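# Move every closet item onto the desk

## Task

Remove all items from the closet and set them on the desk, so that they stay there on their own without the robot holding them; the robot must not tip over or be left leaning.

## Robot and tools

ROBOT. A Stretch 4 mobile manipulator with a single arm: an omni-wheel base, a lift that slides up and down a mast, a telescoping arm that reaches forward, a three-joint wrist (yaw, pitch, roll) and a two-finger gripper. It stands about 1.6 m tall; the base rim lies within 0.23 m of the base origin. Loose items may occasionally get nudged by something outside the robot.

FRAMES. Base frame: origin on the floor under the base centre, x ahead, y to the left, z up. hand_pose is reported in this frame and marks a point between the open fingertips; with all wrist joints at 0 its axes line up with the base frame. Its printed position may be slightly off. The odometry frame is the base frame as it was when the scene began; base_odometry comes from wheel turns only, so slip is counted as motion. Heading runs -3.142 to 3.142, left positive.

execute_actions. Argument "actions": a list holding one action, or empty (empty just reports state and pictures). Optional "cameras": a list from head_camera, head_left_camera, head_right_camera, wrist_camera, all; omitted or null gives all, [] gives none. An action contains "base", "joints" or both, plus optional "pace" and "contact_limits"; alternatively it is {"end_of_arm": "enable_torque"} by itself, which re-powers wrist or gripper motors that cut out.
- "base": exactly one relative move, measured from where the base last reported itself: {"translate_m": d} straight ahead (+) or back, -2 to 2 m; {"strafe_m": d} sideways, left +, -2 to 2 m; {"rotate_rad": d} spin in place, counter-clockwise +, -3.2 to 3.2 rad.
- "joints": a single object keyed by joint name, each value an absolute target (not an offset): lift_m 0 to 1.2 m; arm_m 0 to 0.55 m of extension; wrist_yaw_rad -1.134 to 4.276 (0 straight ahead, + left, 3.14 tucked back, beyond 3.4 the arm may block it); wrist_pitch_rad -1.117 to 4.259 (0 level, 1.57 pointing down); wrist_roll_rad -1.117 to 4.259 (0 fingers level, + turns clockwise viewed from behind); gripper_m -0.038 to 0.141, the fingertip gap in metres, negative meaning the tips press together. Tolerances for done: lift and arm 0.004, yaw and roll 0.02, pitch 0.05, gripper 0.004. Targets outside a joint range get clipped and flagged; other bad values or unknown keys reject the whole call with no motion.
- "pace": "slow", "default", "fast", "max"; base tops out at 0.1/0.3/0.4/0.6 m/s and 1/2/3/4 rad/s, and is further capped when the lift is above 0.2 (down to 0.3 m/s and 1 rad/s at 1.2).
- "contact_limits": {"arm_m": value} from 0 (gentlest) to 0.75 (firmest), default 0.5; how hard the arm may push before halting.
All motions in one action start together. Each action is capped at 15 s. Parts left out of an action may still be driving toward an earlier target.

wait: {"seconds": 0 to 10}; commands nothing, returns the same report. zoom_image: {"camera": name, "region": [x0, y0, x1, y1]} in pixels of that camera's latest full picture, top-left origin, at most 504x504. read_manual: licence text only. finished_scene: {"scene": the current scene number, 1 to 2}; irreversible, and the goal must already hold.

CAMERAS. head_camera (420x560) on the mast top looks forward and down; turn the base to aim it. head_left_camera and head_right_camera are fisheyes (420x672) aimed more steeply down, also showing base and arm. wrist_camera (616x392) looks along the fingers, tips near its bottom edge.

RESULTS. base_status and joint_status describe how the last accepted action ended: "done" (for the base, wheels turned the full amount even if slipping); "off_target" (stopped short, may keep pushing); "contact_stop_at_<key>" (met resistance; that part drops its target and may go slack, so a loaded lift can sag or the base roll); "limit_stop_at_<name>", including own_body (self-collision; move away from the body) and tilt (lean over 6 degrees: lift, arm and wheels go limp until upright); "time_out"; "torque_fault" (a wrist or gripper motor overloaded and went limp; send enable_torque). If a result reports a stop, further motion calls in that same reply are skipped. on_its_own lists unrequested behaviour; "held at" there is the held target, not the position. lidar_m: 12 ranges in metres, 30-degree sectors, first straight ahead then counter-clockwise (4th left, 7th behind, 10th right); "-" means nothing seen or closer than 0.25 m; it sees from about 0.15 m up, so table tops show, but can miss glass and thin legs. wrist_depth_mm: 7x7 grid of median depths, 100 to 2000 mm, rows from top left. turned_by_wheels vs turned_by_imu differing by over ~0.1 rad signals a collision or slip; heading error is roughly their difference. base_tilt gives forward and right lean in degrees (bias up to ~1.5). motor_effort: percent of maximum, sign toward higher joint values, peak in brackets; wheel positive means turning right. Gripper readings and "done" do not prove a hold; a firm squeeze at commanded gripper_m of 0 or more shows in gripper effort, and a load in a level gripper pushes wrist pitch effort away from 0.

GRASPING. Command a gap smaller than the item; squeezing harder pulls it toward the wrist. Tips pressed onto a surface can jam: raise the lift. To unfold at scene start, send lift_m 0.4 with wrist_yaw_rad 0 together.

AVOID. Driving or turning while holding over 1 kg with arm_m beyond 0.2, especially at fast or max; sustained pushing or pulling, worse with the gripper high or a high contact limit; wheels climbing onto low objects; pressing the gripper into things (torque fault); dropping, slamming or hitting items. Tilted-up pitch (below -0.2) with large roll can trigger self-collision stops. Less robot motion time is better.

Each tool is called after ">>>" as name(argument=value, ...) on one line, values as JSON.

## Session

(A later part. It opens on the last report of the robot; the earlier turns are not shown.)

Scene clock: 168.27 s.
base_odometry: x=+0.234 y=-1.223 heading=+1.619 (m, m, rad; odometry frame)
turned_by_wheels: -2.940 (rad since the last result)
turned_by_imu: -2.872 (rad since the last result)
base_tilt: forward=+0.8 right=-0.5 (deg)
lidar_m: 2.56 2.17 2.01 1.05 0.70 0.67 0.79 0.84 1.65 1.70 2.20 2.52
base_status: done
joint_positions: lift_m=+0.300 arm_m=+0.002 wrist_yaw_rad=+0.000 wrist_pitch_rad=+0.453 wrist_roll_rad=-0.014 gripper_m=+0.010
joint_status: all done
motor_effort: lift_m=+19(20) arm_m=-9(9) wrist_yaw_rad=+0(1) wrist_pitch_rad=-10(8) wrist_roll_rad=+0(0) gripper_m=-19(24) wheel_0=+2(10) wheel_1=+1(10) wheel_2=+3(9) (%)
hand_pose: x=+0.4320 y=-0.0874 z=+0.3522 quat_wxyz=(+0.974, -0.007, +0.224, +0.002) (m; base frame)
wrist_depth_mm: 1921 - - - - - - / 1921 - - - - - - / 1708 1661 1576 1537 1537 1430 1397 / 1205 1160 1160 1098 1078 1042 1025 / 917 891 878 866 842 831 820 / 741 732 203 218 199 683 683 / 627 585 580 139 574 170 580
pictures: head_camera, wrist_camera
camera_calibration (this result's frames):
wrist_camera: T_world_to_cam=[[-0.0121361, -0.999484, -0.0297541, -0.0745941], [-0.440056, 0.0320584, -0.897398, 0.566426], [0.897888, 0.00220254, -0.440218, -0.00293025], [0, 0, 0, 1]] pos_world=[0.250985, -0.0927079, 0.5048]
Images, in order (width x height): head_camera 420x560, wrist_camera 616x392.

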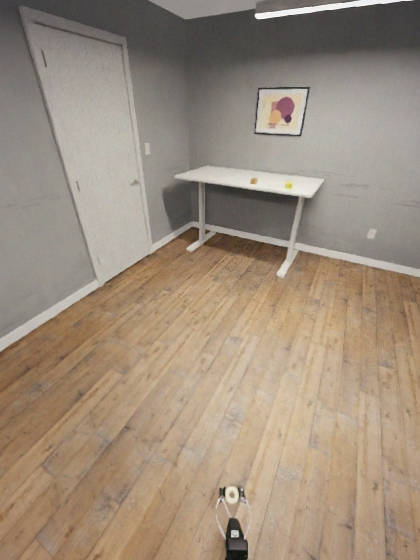

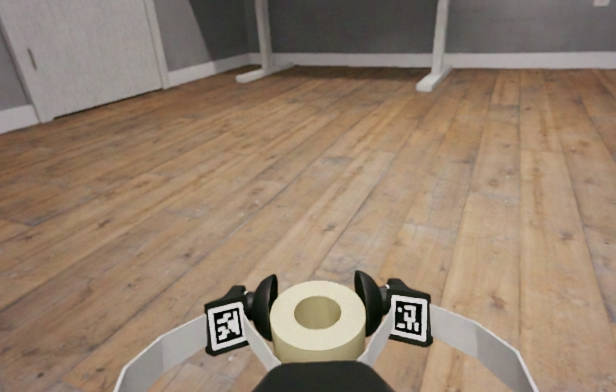

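>>> execute_actions(actions=[{"joints":{"lift_m":0.965},"base":{"translate_m":2.0},"pace":"max"}], cameras=["head_camera"])

>>> execute_actions(actions=[{"joints":{"arm_m":0.52},"contact_limits":{"arm_m":0.2},"pace":"fast"}], cameras=["head_camera","wrist_camera"])

Scene clock: 173.63 s.
base_odometry: x=+0.138 y=+0.775 heading=+1.619 (m, m, rad; odometry frame)
turned_by_wheels: +0.000 (rad since the last result)
turned_by_imu: -0.004 (rad since the last result)
base_tilt: forward=+0.8 right=-0.4 (deg)
lidar_m: 0.75 1.01 1.18 1.22 1.55 2.42 2.49 2.66 2.51 2.43 0.78 0.72
base_status: done
joint_positions: lift_m=+0.965 arm_m=+0.002 wrist_yaw_rad=+0.000 wrist_pitch_rad=+0.452 wrist_roll_rad=-0.014 gripper_m=+0.010
joint_status: all done
motor_effort: lift_m=+23(27) arm_m=-9(9) wrist_yaw_rad=+0(1) wrist_pitch_rad=-9(10) wrist_roll_rad=-1(2) gripper_m=-23(19) wheel_0=+0(9) wheel_1=+2(11) wheel_2=+0(17) (%)
hand_pose: x=+0.4319 y=-0.0874 z=+1.0169 quat_wxyz=(+0.975, -0.007, +0.224, +0.002) (m; base frame)
wrist_depth_mm: 1118 1397 1464 1336 1205 1118 1042 / 1138 1308 1138 1078 1042 976 931 / 1118 842 741 668 640 544 597 / 1205 1499 1756 1618 1464 512 469 / 1229 1537 1863 1756 1537 1430 1281 / 1281 1576 204 218 200 1464 1336 / 1281 1366 1336 139 1336 170 1336
pictures: head_camera
Images, in order (width x height): head_camera 420x560.

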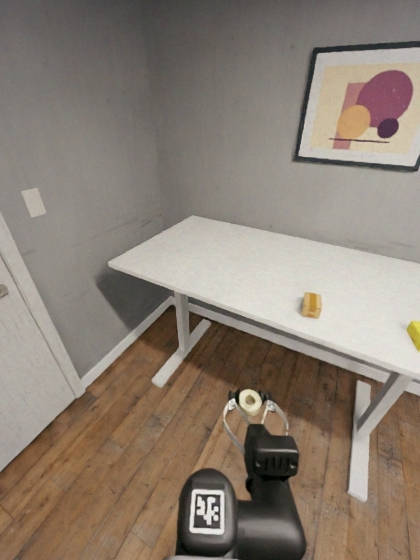

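Scene clock: 175.77 s.
base_odometry: x=+0.138 y=+0.775 heading=+1.619 (m, m, rad; odometry frame)
turned_by_wheels: +0.000 (rad since the last result)
turned_by_imu: -0.001 (rad since the last result)
base_tilt: forward=+0.9 right=-0.4 (deg)
lidar_m: 0.74 1.01 1.18 1.21 1.56 2.42 2.49 2.66 2.49 2.41 0.79 0.72
base_status: not commanded
joint_positions: lift_m=+0.965 arm_m=+0.518 wrist_yaw_rad=+0.000 wrist_pitch_rad=+0.452 wrist_roll_rad=-0.014 gripper_m=+0.010
joint_status: all done
motor_effort: lift_m=+23(23) arm_m=+9(9) wrist_yaw_rad=+0(0) wrist_pitch_rad=-9(10) wrist_roll_rad=+1(1) gripper_m=-18(19) wheel_0=+0(0) wheel_1=+2(2) wheel_2=+1(1) (%)
contact_limits: arm_m 0.2
hand_pose: x=+0.9488 y=-0.0874 z=+1.0170 quat_wxyz=(+0.975, -0.007, +0.224, +0.002) (m; base frame)
wrist_depth_mm: 931 1060 960 854 788 723 668 / 931 1118 1008 904 831 759 707 / 917 699 676 654 634 615 597 / 508 492 480 469 455 449 442 / 389 382 375 366 359 355 349 / 317 312 204 218 200 293 290 / 266 249 245 139 244 170 249
pictures: head_camera, wrist_camera
camera_calibration (this result's frames):
wrist_camera: T_world_to_cam=[[-0.0119315, -0.999486, -0.0297587, -0.0486813], [-0.439739, 0.0319733, -0.897556, 1.39028], [0.898046, 0.00237692, -0.439895, -0.174855], [0, 0, 0, 1]] pos_world=[0.767809, -0.0926926, 1.16949]
Images, in order (width x height): head_camera 420x560, wrist_camera 616x392.

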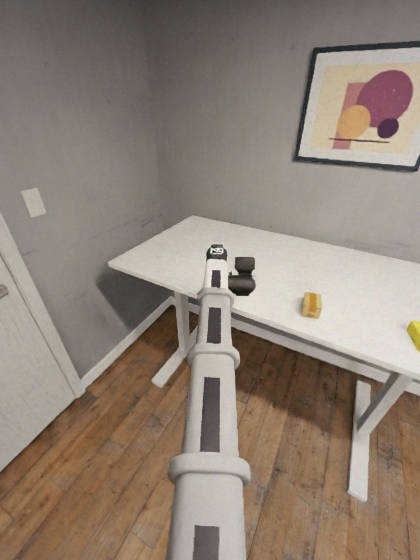

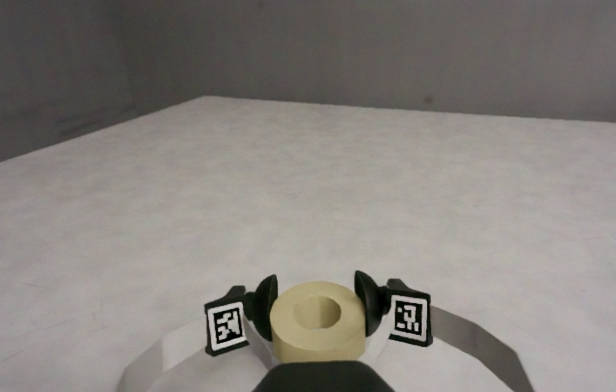

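(366−307) mm × 0.574 gives about 0.034 m to lower.

>>> execute_actions(actions=[{"joints":{"lift_m":0.931},"pace":"slow"}], cameras=[])

>>> execute_actions(actions=[{"joints":{"gripper_m":0.09}}], cameras=["wrist_camera"])

>>> execute_actions(actions=[{"joints":{"lift_m":0.98}}], cameras=["wrist_camera","head_right_camera"])

Scene clock: 177.23 s.
base_odometry: x=+0.138 y=+0.775 heading=+1.619 (m, m, rad; odometry frame)
turned_by_wheels: +0.000 (rad since the last result)
turned_by_imu: -0.001 (rad since the last result)
base_tilt: forward=+0.9 right=-0.5 (deg)
lidar_m: 0.75 0.98 1.19 1.21 1.58 2.39 2.48 2.68 2.49 2.42 0.76 0.72
base_status: not commanded
joint_positions: lift_m=+0.931 arm_m=+0.518 wrist_yaw_rad=+0.000 wrist_pitch_rad=+0.452 wrist_roll_rad=-0.014 gripper_m=+0.010
joint_status: all done
motor_effort: lift_m=+18(23) arm_m=+9(9) wrist_yaw_rad=+0(1) wrist_pitch_rad=-8(8) wrist_roll_rad=+1(1) gripper_m=-20(18) wheel_0=-1(0) wheel_1=+2(2) wheel_2=+1(1) (%)
hand_pose: x=+0.9488 y=-0.0874 z=+0.9834 quat_wxyz=(+0.975, -0.007, +0.224, +0.002) (m; base frame)
wrist_depth_mm: 931 1042 931 854 778 732 676 / 931 1098 960 878 798 741 699 / 603 591 569 554 535 508 500 / 427 415 404 397 387 377 370 / 329 320 314 307 303 297 294 / 266 262 203 218 200 246 244 / 225 211 206 138 206 170 208
pictures: none
No camera images: the call's "cameras" was empty. Leave "cameras" out to get every camera's image.

Scene clock: 178.83 s.
base_odometry: x=+0.138 y=+0.775 heading=+1.619 (m, m, rad; odometry frame)
turned_by_wheels: +0.000 (rad since the last result)
turned_by_imu: -0.001 (rad since the last result)
base_tilt: forward=+0.8 right=-0.5 (deg)
lidar_m: 0.76 0.99 1.19 1.19 1.54 2.43 2.49 2.69 2.49 2.44 0.77 0.72
base_status: not commanded
joint_positions: lift_m=+0.931 arm_m=+0.518 wrist_yaw_rad=+0.000 wrist_pitch_rad=+0.452 wrist_roll_rad=-0.014 gripper_m=+0.090
joint_status: all done
motor_effort: lift_m=+17(18) arm_m=+9(9) wrist_yaw_rad=+0(1) wrist_pitch_rad=-8(8) wrist_roll_rad=+2(1) gripper_m=-1(17) wheel_0=+0(0) wheel_1=+2(2) wheel_2=+0(1) (%)
hand_pose: x=+0.9488 y=-0.0874 z=+0.9834 quat_wxyz=(+0.975, -0.007, +0.224, +0.002) (m; base frame)
wrist_depth_mm: 917 1042 946 866 798 723 676 / 946 1078 960 878 809 759 691 / 603 585 574 549 530 517 504 / 427 415 404 394 387 377 370 / 329 320 315 310 303 298 294 / 267 262 215 232 208 245 243 / 225 216 213 143 212 199 209
pictures: wrist_camera
camera_calibration (this result's frames):
wrist_camera: T_world_to_cam=[[-0.0119317, -0.999486, -0.0297589, -0.0496803], [-0.439739, 0.0319736, -0.897556, 1.36014], [0.898046, 0.00237677, -0.439895, -0.189628], [0, 0, 0, 1]] pos_world=[0.76781, -0.0926927, 1.13591]
Images, in order (width x height): wrist_camera 616x392.

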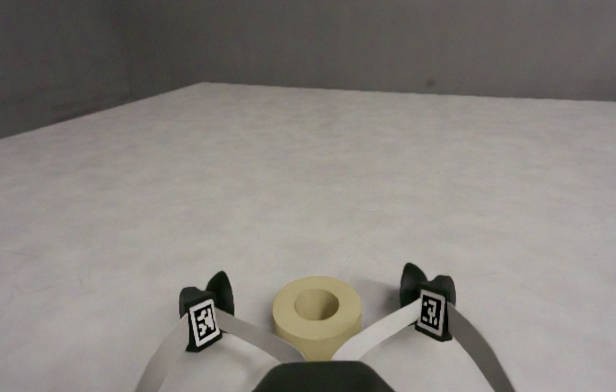

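Scene clock: 179.93 s.
base_odometry: x=+0.138 y=+0.775 heading=+1.619 (m, m, rad; odometry frame)
turned_by_wheels: +0.000 (rad since the last result)
turned_by_imu: +0.000 (rad since the last result)
base_tilt: forward=+0.8 right=-0.5 (deg)
lidar_m: 0.75 1.02 1.18 1.20 1.55 2.43 2.49 2.68 2.50 2.42 0.77 0.72
base_status: not commanded
joint_positions: lift_m=+0.980 arm_m=+0.518 wrist_yaw_rad=+0.000 wrist_pitch_rad=+0.452 wrist_roll_rad=-0.014 gripper_m=+0.090
joint_status: all done
motor_effort: lift_m=+24(24) arm_m=+9(9) wrist_yaw_rad=+0(0) wrist_pitch_rad=-8(8) wrist_roll_rad=+1(1) gripper_m=+1(1) wheel_0=+0(0) wheel_1=+2(2) wheel_2=+1(1) (%)
hand_pose: x=+0.9488 y=-0.0874 z=+1.0319 quat_wxyz=(+0.975, -0.007, +0.224, +0.002) (m; base frame)
wrist_depth_mm: 946 1042 960 842 778 723 668 / 946 1098 991 904 831 759 707 / 931 750 723 699 676 654 634 / 544 530 512 504 492 484 469 / 418 410 397 394 384 377 373 / 340 334 216 322 214 310 310 / 287 273 270 142 268 253 266
pictures: head_right_camera, wrist_camera
camera_calibration (this result's frames):
wrist_camera: T_world_to_cam=[[-0.0119313, -0.999486, -0.0297586, -0.0482384], [-0.439739, 0.0319731, -0.897556, 1.40365], [0.898046, 0.00237701, -0.439895, -0.168307], [0, 0, 0, 1]] pos_world=[0.767812, -0.0926926, 1.18438]
Images, in order (width x height): head_right_camera 420x672, wrist_camera 616x392.

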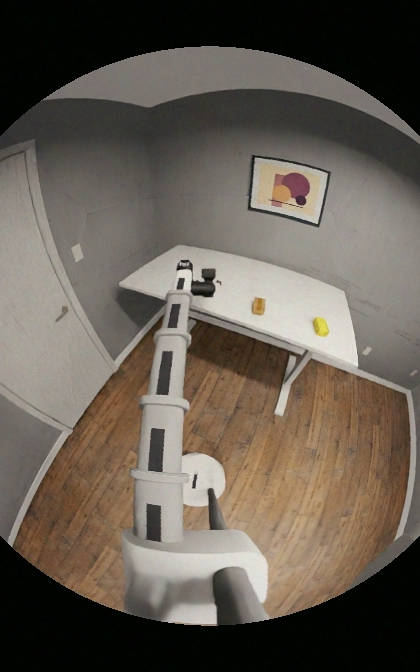

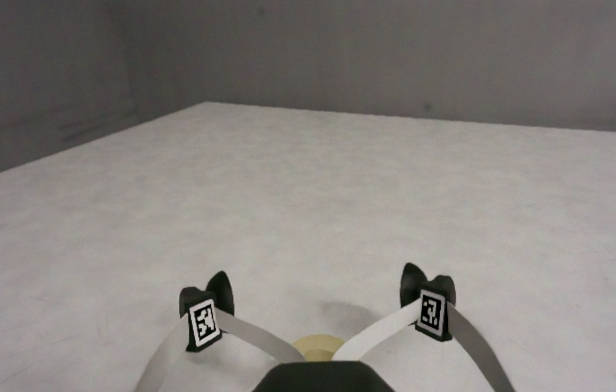

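>>> finished_scene(scene=1)

The scene is finished: the task was done.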